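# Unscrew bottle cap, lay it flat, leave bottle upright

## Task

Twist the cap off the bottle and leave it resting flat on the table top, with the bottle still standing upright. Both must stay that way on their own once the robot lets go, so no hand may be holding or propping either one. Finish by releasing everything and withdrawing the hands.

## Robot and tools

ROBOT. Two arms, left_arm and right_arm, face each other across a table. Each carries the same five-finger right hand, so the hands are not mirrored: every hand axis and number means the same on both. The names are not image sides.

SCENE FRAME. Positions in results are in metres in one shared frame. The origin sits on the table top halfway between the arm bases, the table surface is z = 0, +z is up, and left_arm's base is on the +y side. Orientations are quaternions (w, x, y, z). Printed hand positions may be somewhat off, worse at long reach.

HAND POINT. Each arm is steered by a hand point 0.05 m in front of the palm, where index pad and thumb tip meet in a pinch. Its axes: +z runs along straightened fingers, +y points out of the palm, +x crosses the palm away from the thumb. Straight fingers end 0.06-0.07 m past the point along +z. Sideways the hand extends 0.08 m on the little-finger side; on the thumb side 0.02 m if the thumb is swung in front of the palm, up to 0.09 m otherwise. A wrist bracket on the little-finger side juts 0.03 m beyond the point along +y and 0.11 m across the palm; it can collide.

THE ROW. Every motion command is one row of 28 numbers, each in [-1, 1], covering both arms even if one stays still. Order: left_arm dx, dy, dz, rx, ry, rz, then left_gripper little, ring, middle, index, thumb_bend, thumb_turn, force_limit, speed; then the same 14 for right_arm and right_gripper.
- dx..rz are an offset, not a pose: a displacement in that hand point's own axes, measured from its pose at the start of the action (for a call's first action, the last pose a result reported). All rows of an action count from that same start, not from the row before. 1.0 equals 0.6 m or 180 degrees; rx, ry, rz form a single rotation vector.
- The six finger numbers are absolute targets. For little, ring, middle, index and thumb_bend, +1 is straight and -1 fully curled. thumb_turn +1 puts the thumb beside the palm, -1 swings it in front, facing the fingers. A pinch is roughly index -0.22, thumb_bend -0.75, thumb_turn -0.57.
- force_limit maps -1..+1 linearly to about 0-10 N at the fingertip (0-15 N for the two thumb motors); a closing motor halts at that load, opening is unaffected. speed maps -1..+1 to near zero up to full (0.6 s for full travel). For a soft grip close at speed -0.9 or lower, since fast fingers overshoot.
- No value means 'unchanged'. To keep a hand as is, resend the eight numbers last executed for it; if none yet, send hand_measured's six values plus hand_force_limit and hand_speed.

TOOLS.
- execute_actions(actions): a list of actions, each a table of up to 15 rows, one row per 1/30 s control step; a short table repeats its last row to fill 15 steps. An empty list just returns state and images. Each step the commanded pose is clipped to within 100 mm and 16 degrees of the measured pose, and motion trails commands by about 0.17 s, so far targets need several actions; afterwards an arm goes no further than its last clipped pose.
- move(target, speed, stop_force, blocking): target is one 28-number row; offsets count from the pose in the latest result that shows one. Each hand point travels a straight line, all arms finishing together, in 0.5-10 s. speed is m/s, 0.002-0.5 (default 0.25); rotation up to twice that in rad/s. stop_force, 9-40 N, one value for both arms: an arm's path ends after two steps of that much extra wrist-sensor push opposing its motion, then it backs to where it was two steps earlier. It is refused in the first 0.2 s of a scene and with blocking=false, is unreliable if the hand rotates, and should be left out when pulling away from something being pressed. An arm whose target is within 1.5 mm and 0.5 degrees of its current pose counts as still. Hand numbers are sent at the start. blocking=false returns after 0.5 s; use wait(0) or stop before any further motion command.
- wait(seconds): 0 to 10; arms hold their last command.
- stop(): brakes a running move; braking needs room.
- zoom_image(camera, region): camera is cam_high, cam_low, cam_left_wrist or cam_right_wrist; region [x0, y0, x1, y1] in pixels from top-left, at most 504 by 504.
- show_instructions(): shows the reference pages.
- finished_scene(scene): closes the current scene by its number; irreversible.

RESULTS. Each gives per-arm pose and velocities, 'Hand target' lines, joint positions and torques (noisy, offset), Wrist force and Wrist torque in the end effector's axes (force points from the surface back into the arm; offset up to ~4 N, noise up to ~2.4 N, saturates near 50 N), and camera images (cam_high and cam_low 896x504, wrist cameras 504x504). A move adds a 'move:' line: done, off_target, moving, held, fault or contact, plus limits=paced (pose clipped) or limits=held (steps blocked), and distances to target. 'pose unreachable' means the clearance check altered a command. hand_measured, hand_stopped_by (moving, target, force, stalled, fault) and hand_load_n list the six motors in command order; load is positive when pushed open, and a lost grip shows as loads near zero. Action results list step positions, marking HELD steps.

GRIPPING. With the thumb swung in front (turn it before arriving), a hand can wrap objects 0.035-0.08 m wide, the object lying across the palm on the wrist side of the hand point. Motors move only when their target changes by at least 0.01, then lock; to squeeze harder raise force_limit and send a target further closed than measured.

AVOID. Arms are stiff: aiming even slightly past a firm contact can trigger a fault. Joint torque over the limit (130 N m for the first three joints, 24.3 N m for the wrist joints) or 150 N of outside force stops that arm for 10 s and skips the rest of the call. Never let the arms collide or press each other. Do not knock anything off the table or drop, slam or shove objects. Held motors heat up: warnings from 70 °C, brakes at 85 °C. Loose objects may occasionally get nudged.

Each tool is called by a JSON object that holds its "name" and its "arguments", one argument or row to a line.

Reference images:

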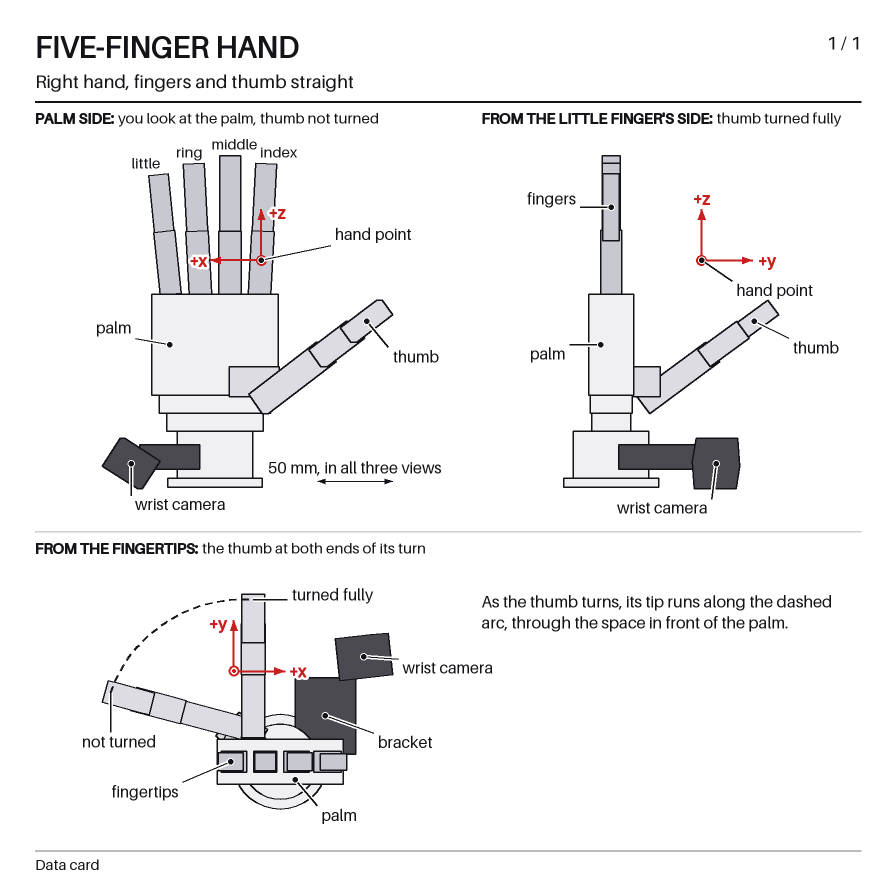

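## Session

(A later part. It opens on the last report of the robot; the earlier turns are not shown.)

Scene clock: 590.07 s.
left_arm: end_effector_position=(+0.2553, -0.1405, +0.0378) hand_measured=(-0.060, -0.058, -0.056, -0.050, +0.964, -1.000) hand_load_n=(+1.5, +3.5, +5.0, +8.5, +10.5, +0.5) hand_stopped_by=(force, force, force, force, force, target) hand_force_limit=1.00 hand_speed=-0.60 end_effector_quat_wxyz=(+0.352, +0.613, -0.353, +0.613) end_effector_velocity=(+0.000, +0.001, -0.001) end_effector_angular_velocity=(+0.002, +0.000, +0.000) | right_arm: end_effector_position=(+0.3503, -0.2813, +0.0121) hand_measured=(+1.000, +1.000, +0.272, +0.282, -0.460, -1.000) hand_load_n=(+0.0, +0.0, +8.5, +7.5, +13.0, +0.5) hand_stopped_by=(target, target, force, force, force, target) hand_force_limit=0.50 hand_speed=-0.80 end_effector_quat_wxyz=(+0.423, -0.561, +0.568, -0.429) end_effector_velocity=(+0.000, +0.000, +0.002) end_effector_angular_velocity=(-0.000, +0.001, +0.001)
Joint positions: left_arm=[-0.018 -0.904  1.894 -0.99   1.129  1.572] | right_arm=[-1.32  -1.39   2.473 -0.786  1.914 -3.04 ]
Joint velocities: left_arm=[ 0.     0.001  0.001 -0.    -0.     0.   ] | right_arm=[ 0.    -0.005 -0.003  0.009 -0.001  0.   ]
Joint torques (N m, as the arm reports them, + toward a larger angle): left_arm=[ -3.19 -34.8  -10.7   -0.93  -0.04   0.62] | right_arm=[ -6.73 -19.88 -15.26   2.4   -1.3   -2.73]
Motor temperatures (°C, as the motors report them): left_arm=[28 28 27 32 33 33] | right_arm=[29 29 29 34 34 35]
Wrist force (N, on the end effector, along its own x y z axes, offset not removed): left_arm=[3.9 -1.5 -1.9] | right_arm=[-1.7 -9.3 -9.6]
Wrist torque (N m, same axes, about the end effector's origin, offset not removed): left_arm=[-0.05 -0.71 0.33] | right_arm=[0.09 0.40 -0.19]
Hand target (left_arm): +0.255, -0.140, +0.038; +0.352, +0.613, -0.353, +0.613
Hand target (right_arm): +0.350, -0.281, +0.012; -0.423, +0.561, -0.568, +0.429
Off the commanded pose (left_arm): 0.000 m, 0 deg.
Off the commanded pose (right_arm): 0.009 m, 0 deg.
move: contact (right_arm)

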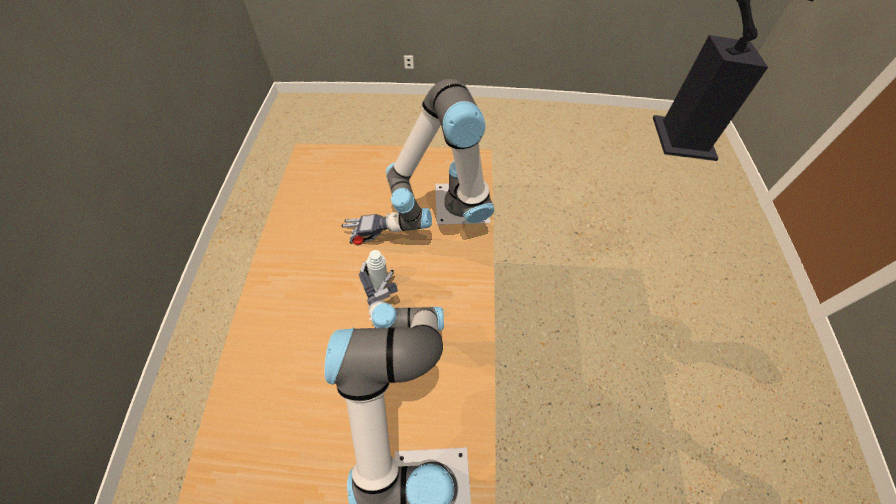

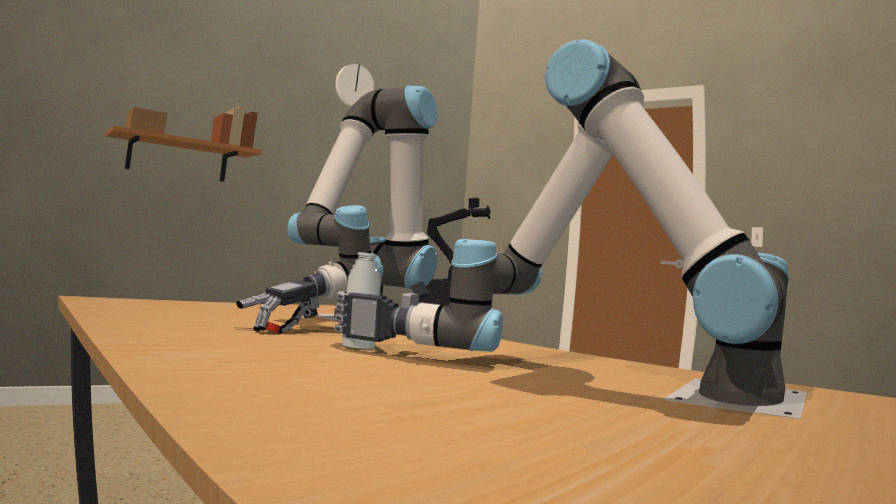

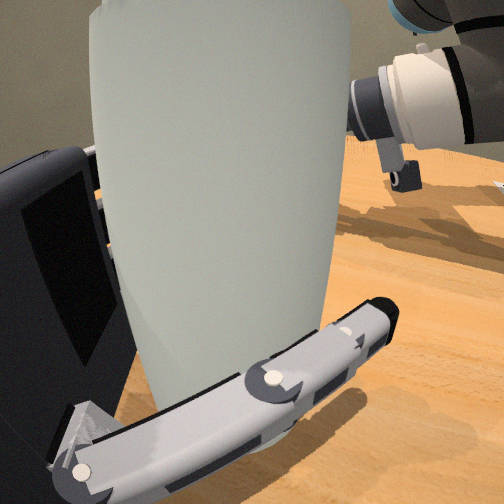

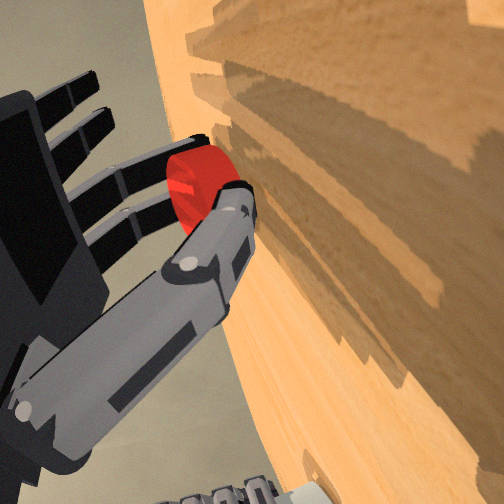

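{"name": "execute_actions", "arguments": {
  "actions": [
    [[0,0,0,0,0,0,-0.98,-0.98,-0.98,-0.98,-0.9,-1,1,-0.6, 0,-0.0016,-0.0005,0,0,0,1,1,0.45,0.45,-0.9,-1,0.5,-0.8]],
    [[0,0,0,0,0,0,-0.98,-0.98,-0.98,-0.98,-0.9,-1,1,-0.6, 0,0,0,0,0,0,1,1,0.45,0.45,-0.9,-1,0.5,-0.8]],
    [[0,0,0,0,0,0,-0.98,-0.98,-0.98,-0.98,-0.9,-1,1,-0.6, 0,0,0,0,0,0,1,1,0.8,0.8,-0.9,-1,0.5,-0.5]]
  ]
}}

{"name": "zoom_image", "arguments": {
  "camera": "cam_low",
  "region": [220,270,340,350]
}}

Scene clock: 596.50 s.
left_arm: end_effector_position=(+0.2553, -0.1405, +0.0378) hand_measured=(-0.060, -0.058, -0.056, -0.050, +0.964, -1.000) hand_load_n=(+1.5, +3.5, +5.0, +8.5, +10.5, +0.5) hand_stopped_by=(force, force, force, force, force, target) hand_force_limit=1.00 hand_speed=-0.60 end_effector_quat_wxyz=(+0.352, +0.613, -0.353, +0.613) end_effector_velocity=(-0.000, +0.000, +0.000) end_effector_angular_velocity=(-0.000, +0.000, -0.000) | right_arm: end_effector_position=(+0.3502, -0.2813, +0.0131) hand_measured=(+1.000, +1.000, +0.780, +0.780, -0.470, -1.000) hand_load_n=(+0.0, +0.0, +0.0, +0.0, +0.0, +0.0) hand_stopped_by=(target, target, moving, moving, force, target) hand_force_limit=0.50 hand_speed=-0.50 end_effector_quat_wxyz=(+0.423, -0.561, +0.568, -0.429) end_effector_velocity=(-0.001, -0.000, -0.000) end_effector_angular_velocity=(-0.000, +0.001, +0.000)
Joint positions: left_arm=[-0.018 -0.904  1.894 -0.99   1.129  1.572] | right_arm=[-1.32  -1.393  2.472 -0.782  1.914 -3.04 ]
Joint velocities: left_arm=[-0.    -0.001  0.001 -0.     0.    -0.   ] | right_arm=[ 0.     0.     0.001 -0.     0.     0.   ]
Joint torques (N m, as the arm reports them, + toward a larger angle): left_arm=[ -1.91 -34.8  -11.24  -1.1    0.09   0.51] | right_arm=[  9.16 -24.48 -17.41   1.01   2.29   0.03]
Motor temperatures (°C, as the motors report them): left_arm=[28 28 27 32 33 33] | right_arm=[29 29 29 34 34 35]
Wrist force (N, on the end effector, along its own x y z axes, offset not removed): left_arm=[2.3 0.6 -5.3] | right_arm=[-3.8 1.1 -1.0]
Wrist torque (N m, same axes, about the end effector's origin, offset not removed): left_arm=[0.50 -0.12 0.38] | right_arm=[0.21 0.53 -0.11]
Hand target (left_arm): +0.255, -0.140, +0.038; +0.352, +0.613, -0.353, +0.613
Hand target (right_arm): +0.350, -0.281, +0.013; -0.423, +0.561, -0.568, +0.429
Off the commanded pose (left_arm): 0.000 m, 0 deg.
Off the commanded pose (right_arm): 0.000 m, 0 deg.
Step readings (end_effector_position; steps 1 to 15: 1st action; 16 to 30: 2nd action; 31 to 45: 3rd action):
0: left_arm (+0.2553, -0.1405, +0.0378) | right_arm (+0.3503, -0.2813, +0.0124)
1: left_arm (+0.2553, -0.1405, +0.0378) | right_arm (+0.3503, -0.2813, +0.0124)
2: left_arm (+0.2553, -0.1405, +0.0378) | right_arm (+0.3503, -0.2813, +0.0125)
4: left_arm (+0.2553, -0.1405, +0.0378) | right_arm (+0.3503, -0.2813, +0.0127)
8: left_arm (+0.2553, -0.1405, +0.0378) | right_arm (+0.3503, -0.2813, +0.0130)
15: left_arm (+0.2553, -0.1405, +0.0378) | right_arm (+0.3502, -0.2813, +0.0131)
16: left_arm (+0.2553, -0.1405, +0.0378) | right_arm (+0.3502, -0.2813, +0.0131)
17: left_arm (+0.2553, -0.1405, +0.0378) | right_arm (+0.3502, -0.2813, +0.0131)
19: left_arm (+0.2553, -0.1405, +0.0378) | right_arm (+0.3502, -0.2813, +0.0131)
23: left_arm (+0.2553, -0.1405, +0.0378) | right_arm (+0.3502, -0.2813, +0.0131)
30: left_arm (+0.2553, -0.1405, +0.0378) | right_arm (+0.3502, -0.2813, +0.0131)
31: left_arm (+0.2553, -0.1405, +0.0378) | right_arm (+0.3502, -0.2813, +0.0131)
32: left_arm (+0.2553, -0.1405, +0.0378) | right_arm (+0.3502, -0.2813, +0.0131)
34: left_arm (+0.2553, -0.1405, +0.0378) | right_arm (+0.3502, -0.2813, +0.0131)
38: left_arm (+0.2553, -0.1405, +0.0378) | right_arm (+0.3502, -0.2813, +0.0131)
45: end_effector_position above

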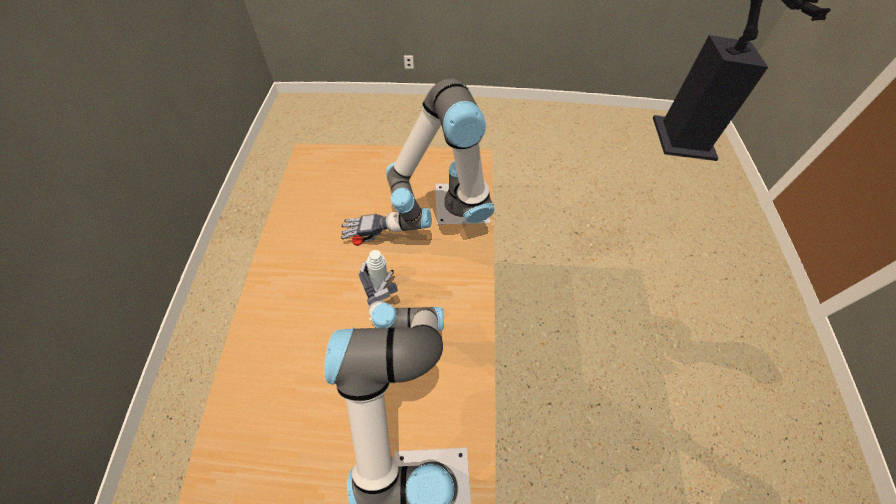

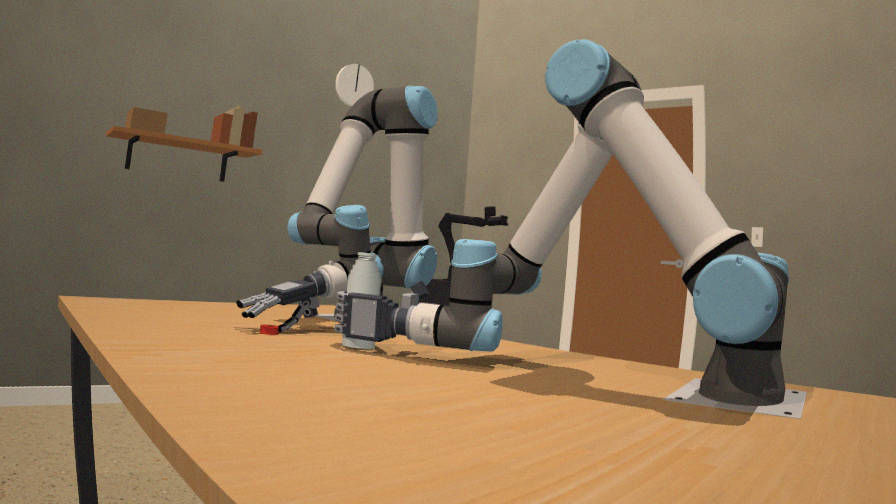

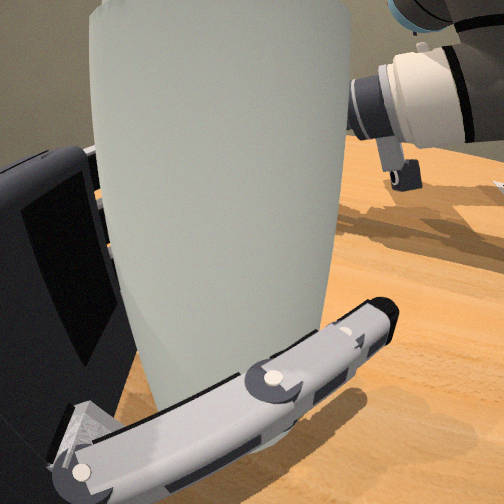

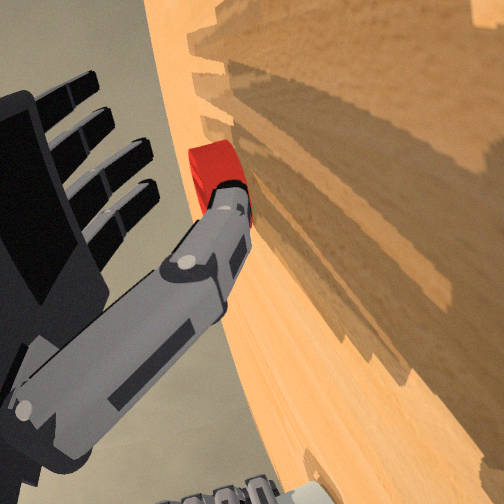

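Region (220, 270, 340, 350) of cam_low's 896x504 image, scaled by 4.200, with more detail than that image has.

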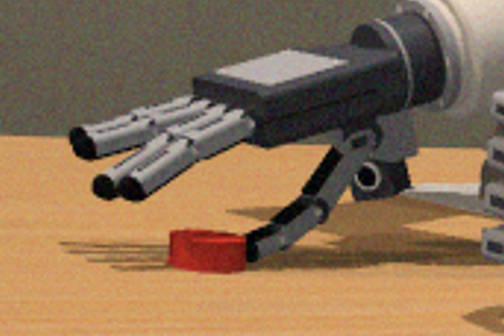

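{"name": "move", "arguments": {
  "target": [0,0,0,0,0,0,0.5,0.5,0.5,0.5,1,-1,1,-0.7, 0,-0.223,-0.125,0,0,0,1,1,0.8,0.8,-0.47,-1,0.5,-0.5],
  "speed": 0.15
}}

{"name": "zoom_image", "arguments": {
  "camera": "cam_low",
  "region": [220,230,460,380]
}}

Scene clock: 601.13 s.
left_arm: end_effector_position=(+0.2553, -0.1405, +0.0378) hand_measured=(+0.500, +0.500, +0.500, +0.500, +1.000, -1.000) hand_load_n=(+0.0, +0.0, +0.0, +0.0, +0.0, +0.0) hand_stopped_by=(target, target, target, target, target, target) hand_force_limit=1.00 hand_speed=-0.70 end_effector_quat_wxyz=(+0.352, +0.613, -0.353, +0.613) end_effector_velocity=(+0.000, -0.000, +0.000) end_effector_angular_velocity=(-0.000, -0.000, -0.000) | right_arm: end_effector_position=(+0.3153, -0.2807, +0.1622) hand_measured=(+1.000, +1.000, +0.800, +0.800, -0.470, -1.000) hand_load_n=(+0.0, +0.0, +0.0, +0.0, +0.0, +0.0) hand_stopped_by=(target, target, target, target, target, target) hand_force_limit=0.50 hand_speed=-0.50 end_effector_quat_wxyz=(+0.423, -0.561, +0.568, -0.429) end_effector_velocity=(-0.001, -0.000, +0.001) end_effector_angular_velocity=(-0.000, +0.003, -0.000)
Joint positions: left_arm=[-0.018 -0.904  1.894 -0.99   1.129  1.572] | right_arm=[-1.259 -1.824  2.329 -0.202  1.973 -3.021]
Joint velocities: left_arm=[ 0.     0.    -0.001  0.001  0.     0.   ] | right_arm=[ 0.001 -0.005 -0.003  0.011  0.001  0.001]
Joint torques (N m, as the arm reports them, + toward a larger angle): left_arm=[ -2.36 -34.99 -10.93  -1.06  -0.01   0.52] | right_arm=[  9.18 -16.83 -28.31   1.35   2.18   2.09]
Motor temperatures (°C, as the motors report them): left_arm=[28 28 27 32 33 33] | right_arm=[29 29 29 34 34 35]
Wrist force (N, on the end effector, along its own x y z axes, offset not removed): left_arm=[0.4 -1.2 -0.2] | right_arm=[1.1 3.6 -2.6]
Wrist torque (N m, same axes, about the end effector's origin, offset not removed): left_arm=[-0.26 -0.15 0.11] | right_arm=[0.50 -0.19 0.26]
Hand target (left_arm): +0.255, -0.140, +0.038; +0.352, +0.613, -0.353, +0.613
Hand target (right_arm): +0.315, -0.281, +0.162; -0.423, +0.561, -0.568, +0.429
Off the commanded pose (left_arm): 0.000 m, 0 deg.
Off the commanded pose (right_arm): 0.000 m, 0 deg.
move: done

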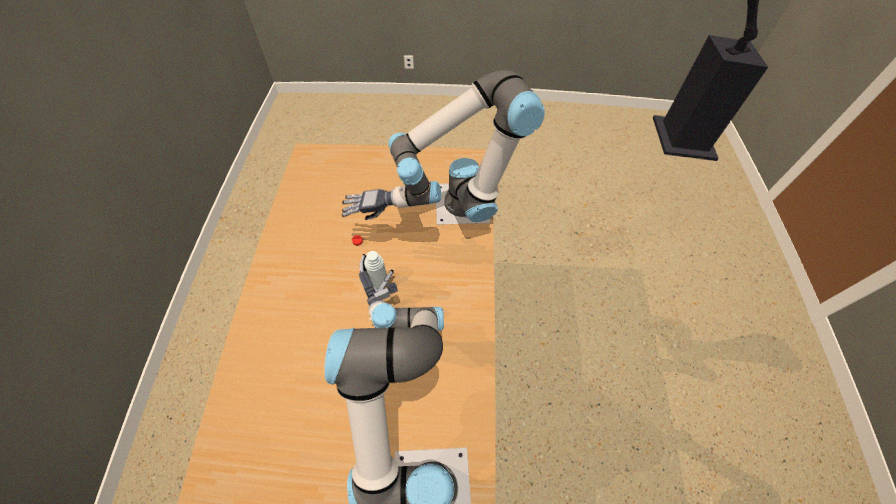

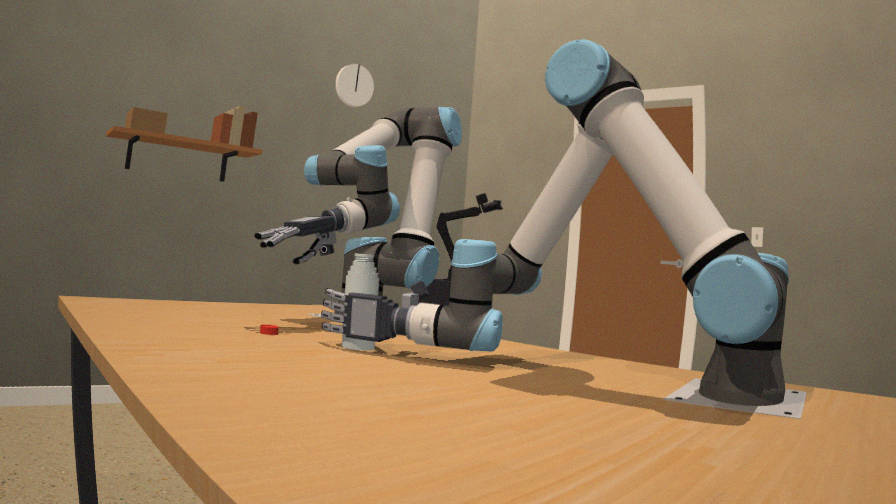

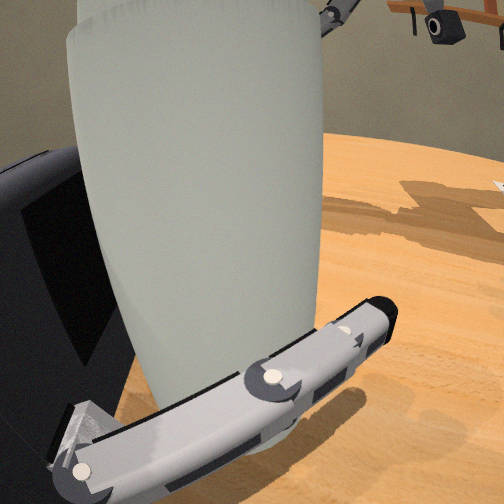

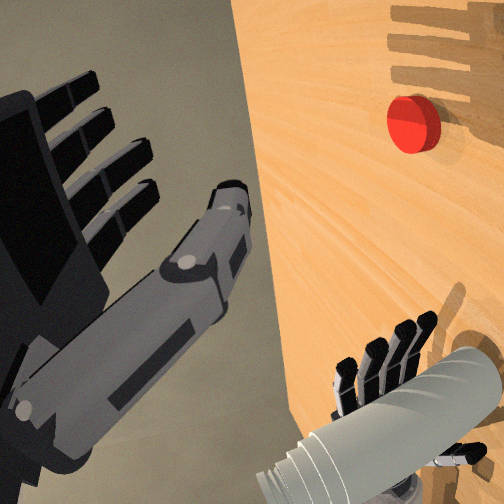

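Region (220, 230, 460, 380) of cam_low's 896x504 image, scaled by 2.100, with more detail than that image has; it fills the top 315 rows of this view, and the rest is white.

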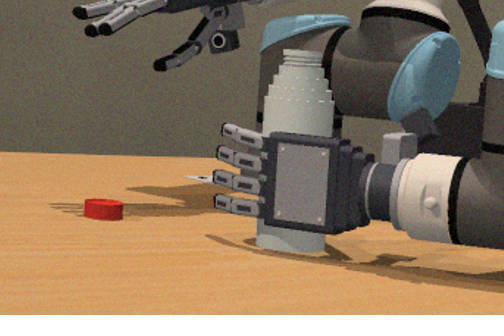

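{"name": "execute_actions", "arguments": {
  "actions": [
    [[0,-0.012,0,0,0,0,1,1,1,1,1,-1,1,0.5, 0,0,0,0,0,0,1,1,0.8,0.8,-0.47,-1,0.5,-0.5]]
  ]
}}

{"name": "move", "arguments": {
  "target": [0,0,-0.23,0,0,0,1,1,1,1,1,-1,1,0.5, 0,-0.1,-0.12,0,0,0,1,1,0.8,0.8,-0.47,-1,0.5,-0.5],
  "speed": 0.15
}}

Scene clock: 605.67 s.
left_arm: end_effector_position=(+0.2614, -0.1369, +0.0378) hand_measured=(+1.000, +1.000, +1.000, +1.000, +1.000, -1.000) hand_load_n=(+0.0, +0.0, +0.0, +0.0, +0.0, +0.0) hand_stopped_by=(target, target, target, target, target, target) hand_force_limit=1.00 hand_speed=0.50 end_effector_quat_wxyz=(+0.352, +0.613, -0.353, +0.613) end_effector_velocity=(+0.001, +0.001, +0.000) end_effector_angular_velocity=(-0.001, +0.000, -0.000) | right_arm: end_effector_position=(+0.3152, -0.2807, +0.1622) hand_measured=(+1.000, +1.000, +0.800, +0.800, -0.470, -1.000) hand_load_n=(+0.0, +0.0, +0.0, +0.0, +0.0, +0.0) hand_stopped_by=(target, target, target, target, target, target) hand_force_limit=0.50 hand_speed=-0.50 end_effector_quat_wxyz=(+0.423, -0.561, +0.568, -0.429) end_effector_velocity=(+0.001, +0.000, +0.001) end_effector_angular_velocity=(+0.001, -0.002, -0.000)
Joint positions: left_arm=[-0.004 -0.905  1.898 -0.992  1.143  1.572] | right_arm=[-1.259 -1.824  2.329 -0.202  1.973 -3.021]
Joint velocities: left_arm=[ 0.002 -0.     0.002 -0.003  0.002 -0.001] | right_arm=[-0.001  0.    -0.002 -0.001 -0.001  0.001]
Joint torques (N m, as the arm reports them, + toward a larger angle): left_arm=[  7.09 -58.2   -3.33  -2.97   1.13  -0.09] | right_arm=[ -5.73   1.39 -12.85  -3.37  -1.74  -1.95]
Motor temperatures (°C, as the motors report them): left_arm=[28 28 27 32 33 33] | right_arm=[29 29 29 34 34 35]
Wrist force (N, on the end effector, along its own x y z axes, offset not removed): left_arm=[2.8 -2.6 0.0] | right_arm=[1.7 2.8 -3.1]
Wrist torque (N m, same axes, about the end effector's origin, offset not removed): left_arm=[-0.28 -0.33 0.19] | right_arm=[0.59 -0.11 0.34]
Hand target (left_arm): +0.262, -0.137, +0.038; +0.352, +0.613, -0.353, +0.613
Hand target (right_arm): +0.315, -0.281, +0.162; -0.423, +0.561, -0.568, +0.429
Off the commanded pose (left_arm): 0.000 m, 0 deg.
Off the commanded pose (right_arm): 0.000 m, 0 deg.
Step readings (end_effector_position):
0: left_arm (+0.2553, -0.1405, +0.0378) | right_arm (+0.3152, -0.2807, +0.1624)
1: left_arm (+0.2555, -0.1404, +0.0378) | right_arm (+0.3152, -0.2807, +0.1624)
2: left_arm (+0.2565, -0.1397, +0.0376) | right_arm (+0.3152, -0.2807, +0.1624)
4: left_arm (+0.2587, -0.1385, +0.0375) | right_arm (+0.3152, -0.2807, +0.1624)
8: left_arm (+0.2607, -0.1373, +0.0376) | right_arm (+0.3152, -0.2807, +0.1623)
15: end_effector_position above

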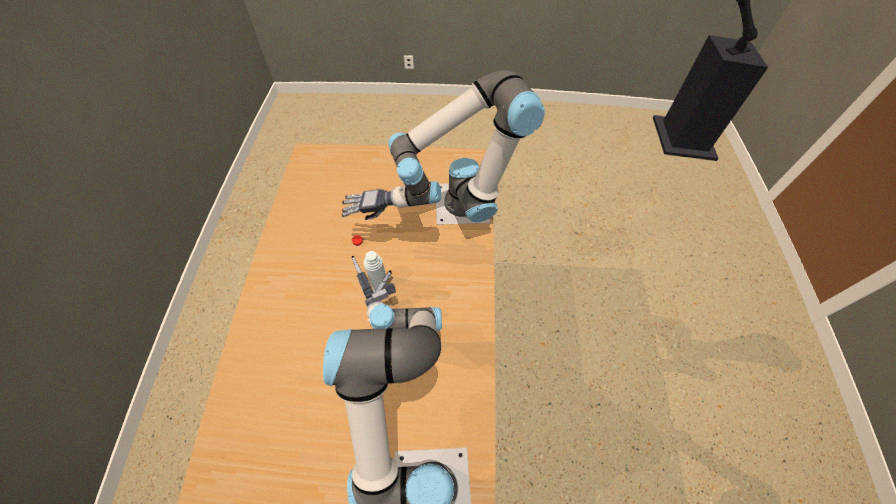

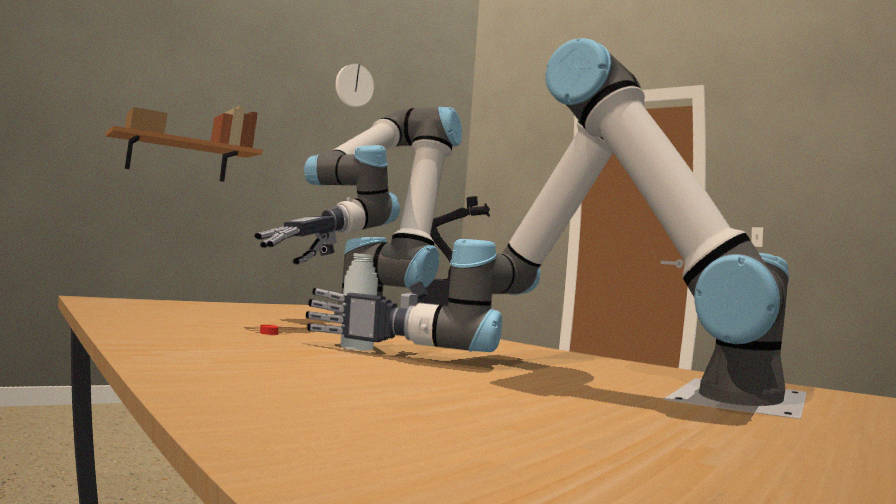

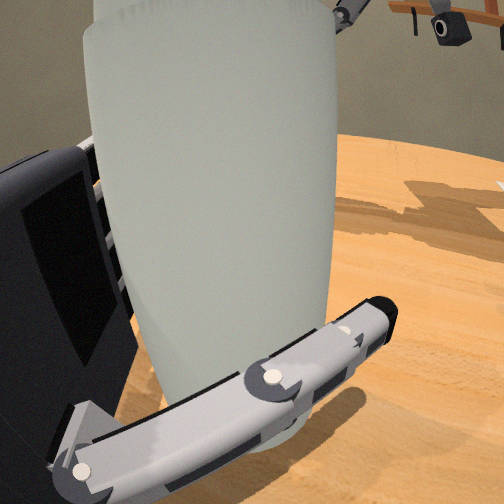

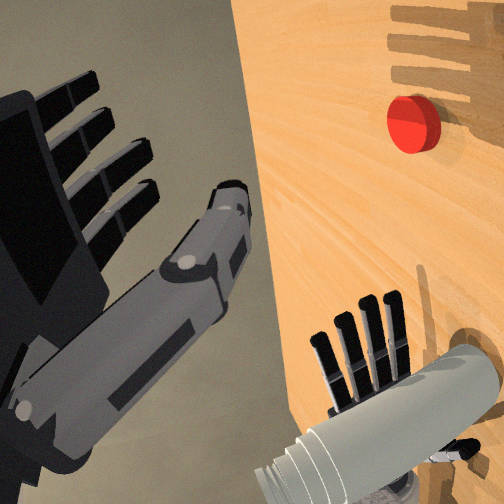

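Scene clock: 607.17 s.
left_arm: end_effector_position=(+0.1924, -0.0177, +0.0376) hand_measured=(+1.000, +1.000, +1.000, +1.000, +1.000, -1.000) hand_load_n=(+0.0, +0.0, +0.0, +0.0, +0.0, +0.0) hand_stopped_by=(target, target, target, target, target, target) hand_force_limit=1.00 hand_speed=0.50 end_effector_quat_wxyz=(+0.352, +0.613, -0.353, +0.613) end_effector_velocity=(-0.001, +0.003, -0.001) end_effector_angular_velocity=(+0.002, -0.000, +0.000) | right_arm: end_effector_position=(+0.2627, -0.2799, +0.2396) hand_measured=(+1.000, +1.000, +0.800, +0.800, -0.470, -1.000) hand_load_n=(+0.0, +0.0, +0.0, +0.0, +0.0, +0.0) hand_stopped_by=(target, target, target, target, target, target) hand_force_limit=0.50 hand_speed=-0.50 end_effector_quat_wxyz=(+0.423, -0.561, +0.568, -0.429) end_effector_velocity=(-0.000, +0.000, +0.002) end_effector_angular_velocity=(+0.000, -0.001, -0.000)
Joint positions: left_arm=[-0.17  -1.079  2.303 -1.224  0.977  1.573] | right_arm=[-1.132 -1.99   2.221  0.091  2.094 -2.977]
Joint velocities: left_arm=[-0.004 -0.002  0.007 -0.003 -0.005  0.   ] | right_arm=[ 0.002 -0.001 -0.004  0.004  0.003  0.001]
Joint torques (N m, as the arm reports them, + toward a larger angle): left_arm=[ -7.45 -44.83  -0.28  -2.87  -1.64   2.56] | right_arm=[  8.48 -10.88 -28.08   1.34   2.33   2.5 ]
Motor temperatures (°C, as the motors report them): left_arm=[28 28 27 32 33 33] | right_arm=[29 29 29 34 34 35]
Wrist force (N, on the end effector, along its own x y z axes, offset not removed): left_arm=[-1.9 0.7 1.1] | right_arm=[-2.0 1.9 -2.4]
Wrist torque (N m, same axes, about the end effector's origin, offset not removed): left_arm=[-0.01 0.23 -0.11] | right_arm=[0.46 0.11 0.03]
Hand target (left_arm): +0.192, -0.018, +0.038; +0.352, +0.613, -0.353, +0.613
Hand target (right_arm): +0.263, -0.280, +0.240; -0.423, +0.561, -0.568, +0.429
Off the commanded pose (left_arm): 0.000 m, 0 deg.
Off the commanded pose (right_arm): 0.000 m, 0 deg.
move: done

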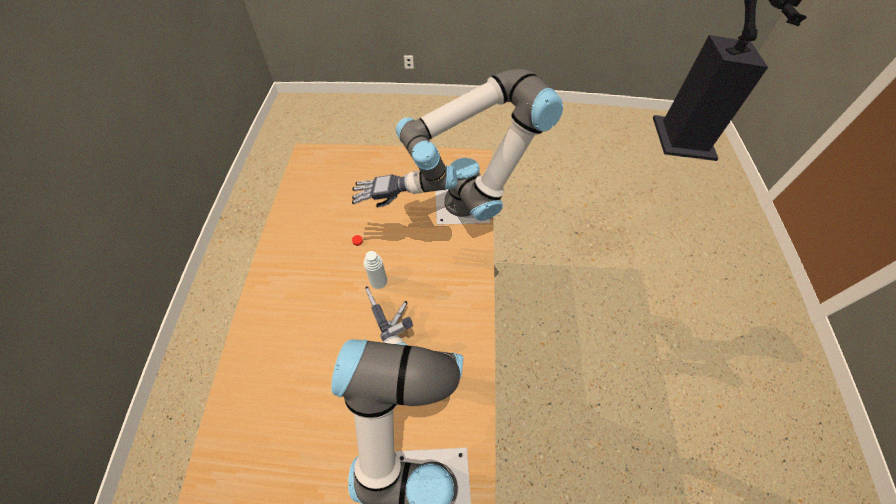

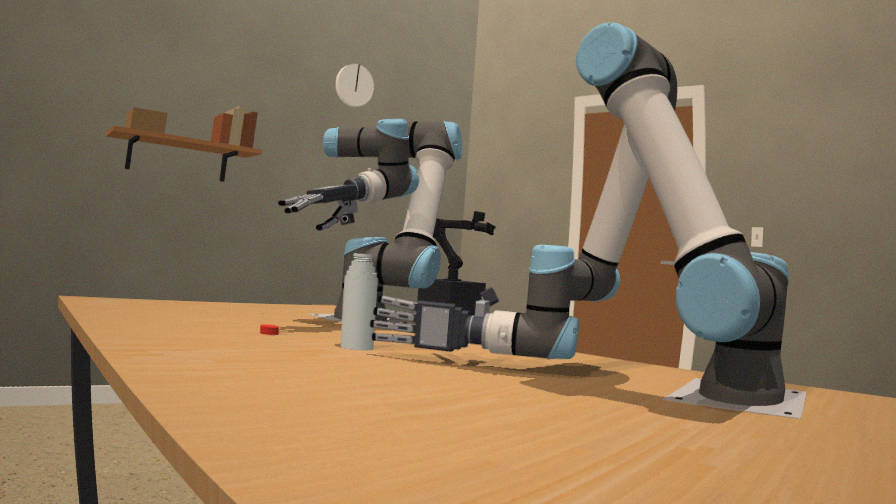

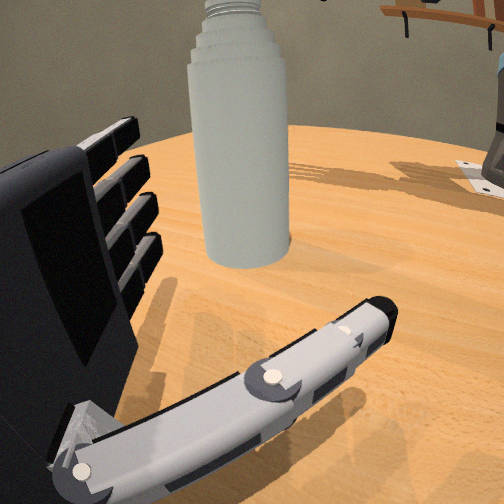

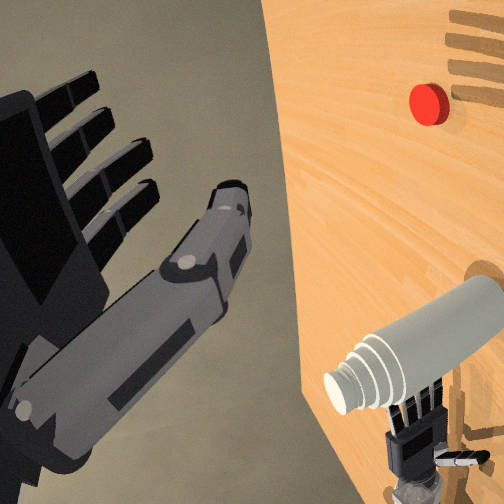

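{"name": "move", "arguments": {
  "target": [0.12,0,-0.13,0,0,0,1,1,1,1,1,-1,1,0.5, 0,0,0,0,0,0,1,1,0.8,0.8,-0.47,-1,0.5,-0.5],
  "speed": 0.25
}}

Scene clock: 609.93 s.
left_arm: end_effector_position=(+0.1534, +0.0497, +0.1092) hand_measured=(+1.000, +1.000, +1.000, +1.000, +1.000, -1.000) hand_load_n=(+0.0, +0.0, +0.0, +0.0, +0.0, +0.0) hand_stopped_by=(target, target, target, target, target, target) hand_force_limit=1.00 hand_speed=0.50 end_effector_quat_wxyz=(+0.352, +0.613, -0.353, +0.613) end_effector_velocity=(-0.001, +0.001, +0.002) end_effector_angular_velocity=(-0.001, +0.001, +0.001) | right_arm: end_effector_position=(+0.2627, -0.2799, +0.2396) hand_measured=(+1.000, +1.000, +0.800, +0.800, -0.470, -1.000) hand_load_n=(+0.0, +0.0, +0.0, +0.0, +0.0, +0.0) hand_stopped_by=(target, target, target, target, target, target) hand_force_limit=0.50 hand_speed=-0.50 end_effector_quat_wxyz=(+0.423, -0.561, +0.568, -0.429) end_effector_velocity=(+0.000, +0.000, +0.000) end_effector_angular_velocity=(+0.001, -0.000, +0.001)
Joint positions: left_arm=[-0.336 -1.427  2.493 -1.067  0.811  1.573] | right_arm=[-1.132 -1.99   2.221  0.091  2.094 -2.977]
Joint velocities: left_arm=[-0.006 -0.011  0.002  0.008 -0.007 -0.001] | right_arm=[ 0.     0.001 -0.001  0.    -0.001  0.001]
Joint torques (N m, as the arm reports them, + toward a larger angle): left_arm=[ -9.17 -33.72  -1.15   0.42  -1.43  -2.37] | right_arm=[ -5.81   7.73 -13.88  -3.33  -1.68  -2.47]
Motor temperatures (°C, as the motors report them): left_arm=[28 28 27 32 33 33] | right_arm=[29 29 29 34 34 35]
Wrist force (N, on the end effector, along its own x y z axes, offset not removed): left_arm=[2.3 -1.3 1.3] | right_arm=[-0.4 1.9 -1.4]
Wrist torque (N m, same axes, about the end effector's origin, offset not removed): left_arm=[-0.21 -0.47 0.24] | right_arm=[0.57 -0.03 0.02]
Hand target (left_arm): +0.153, +0.050, +0.109; +0.352, +0.613, -0.353, +0.613
Hand target (right_arm): +0.263, -0.280, +0.240; -0.423, +0.561, -0.568, +0.429
Off the commanded pose (left_arm): 0.001 m, 0 deg.
Off the commanded pose (right_arm): 0.000 m, 0 deg.
move: done

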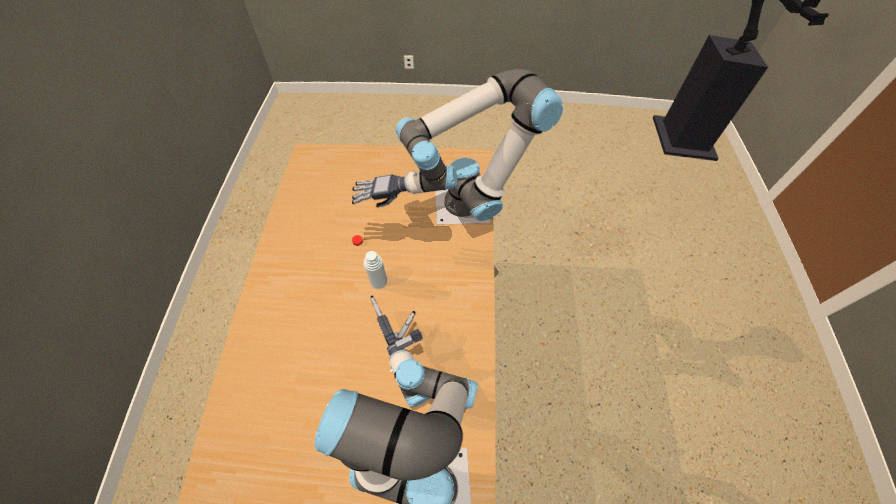

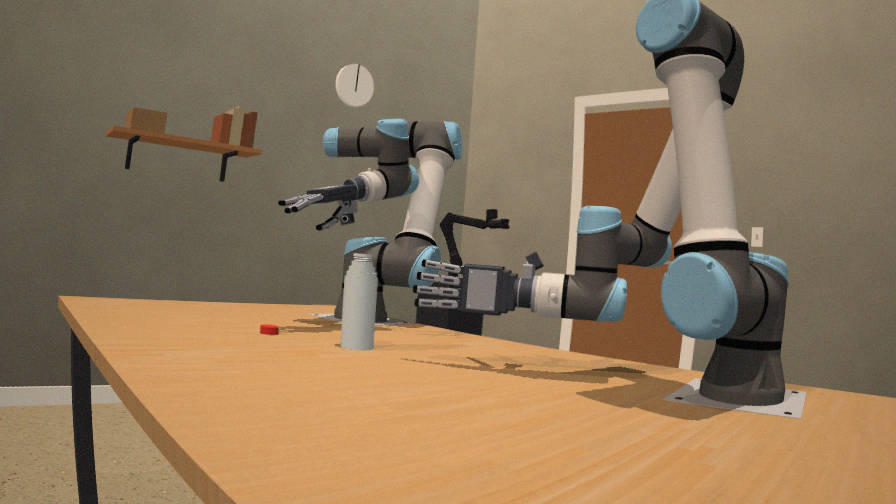

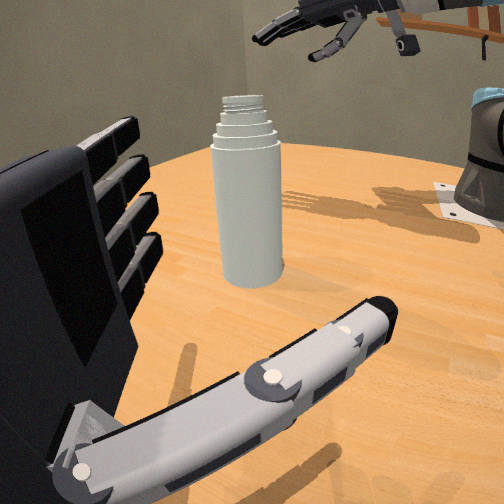

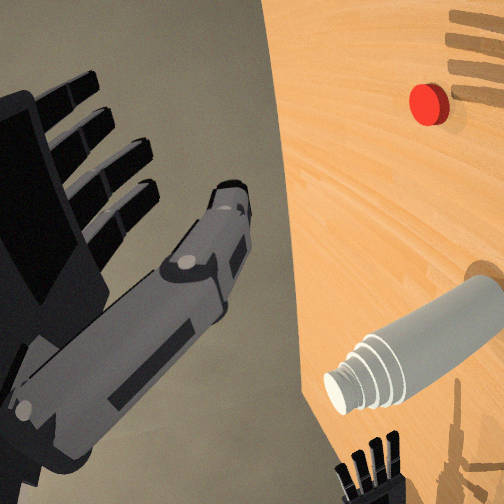

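{"name": "finished_scene", "arguments": {
  "scene": 1
}}

The scene is finished: the task was done.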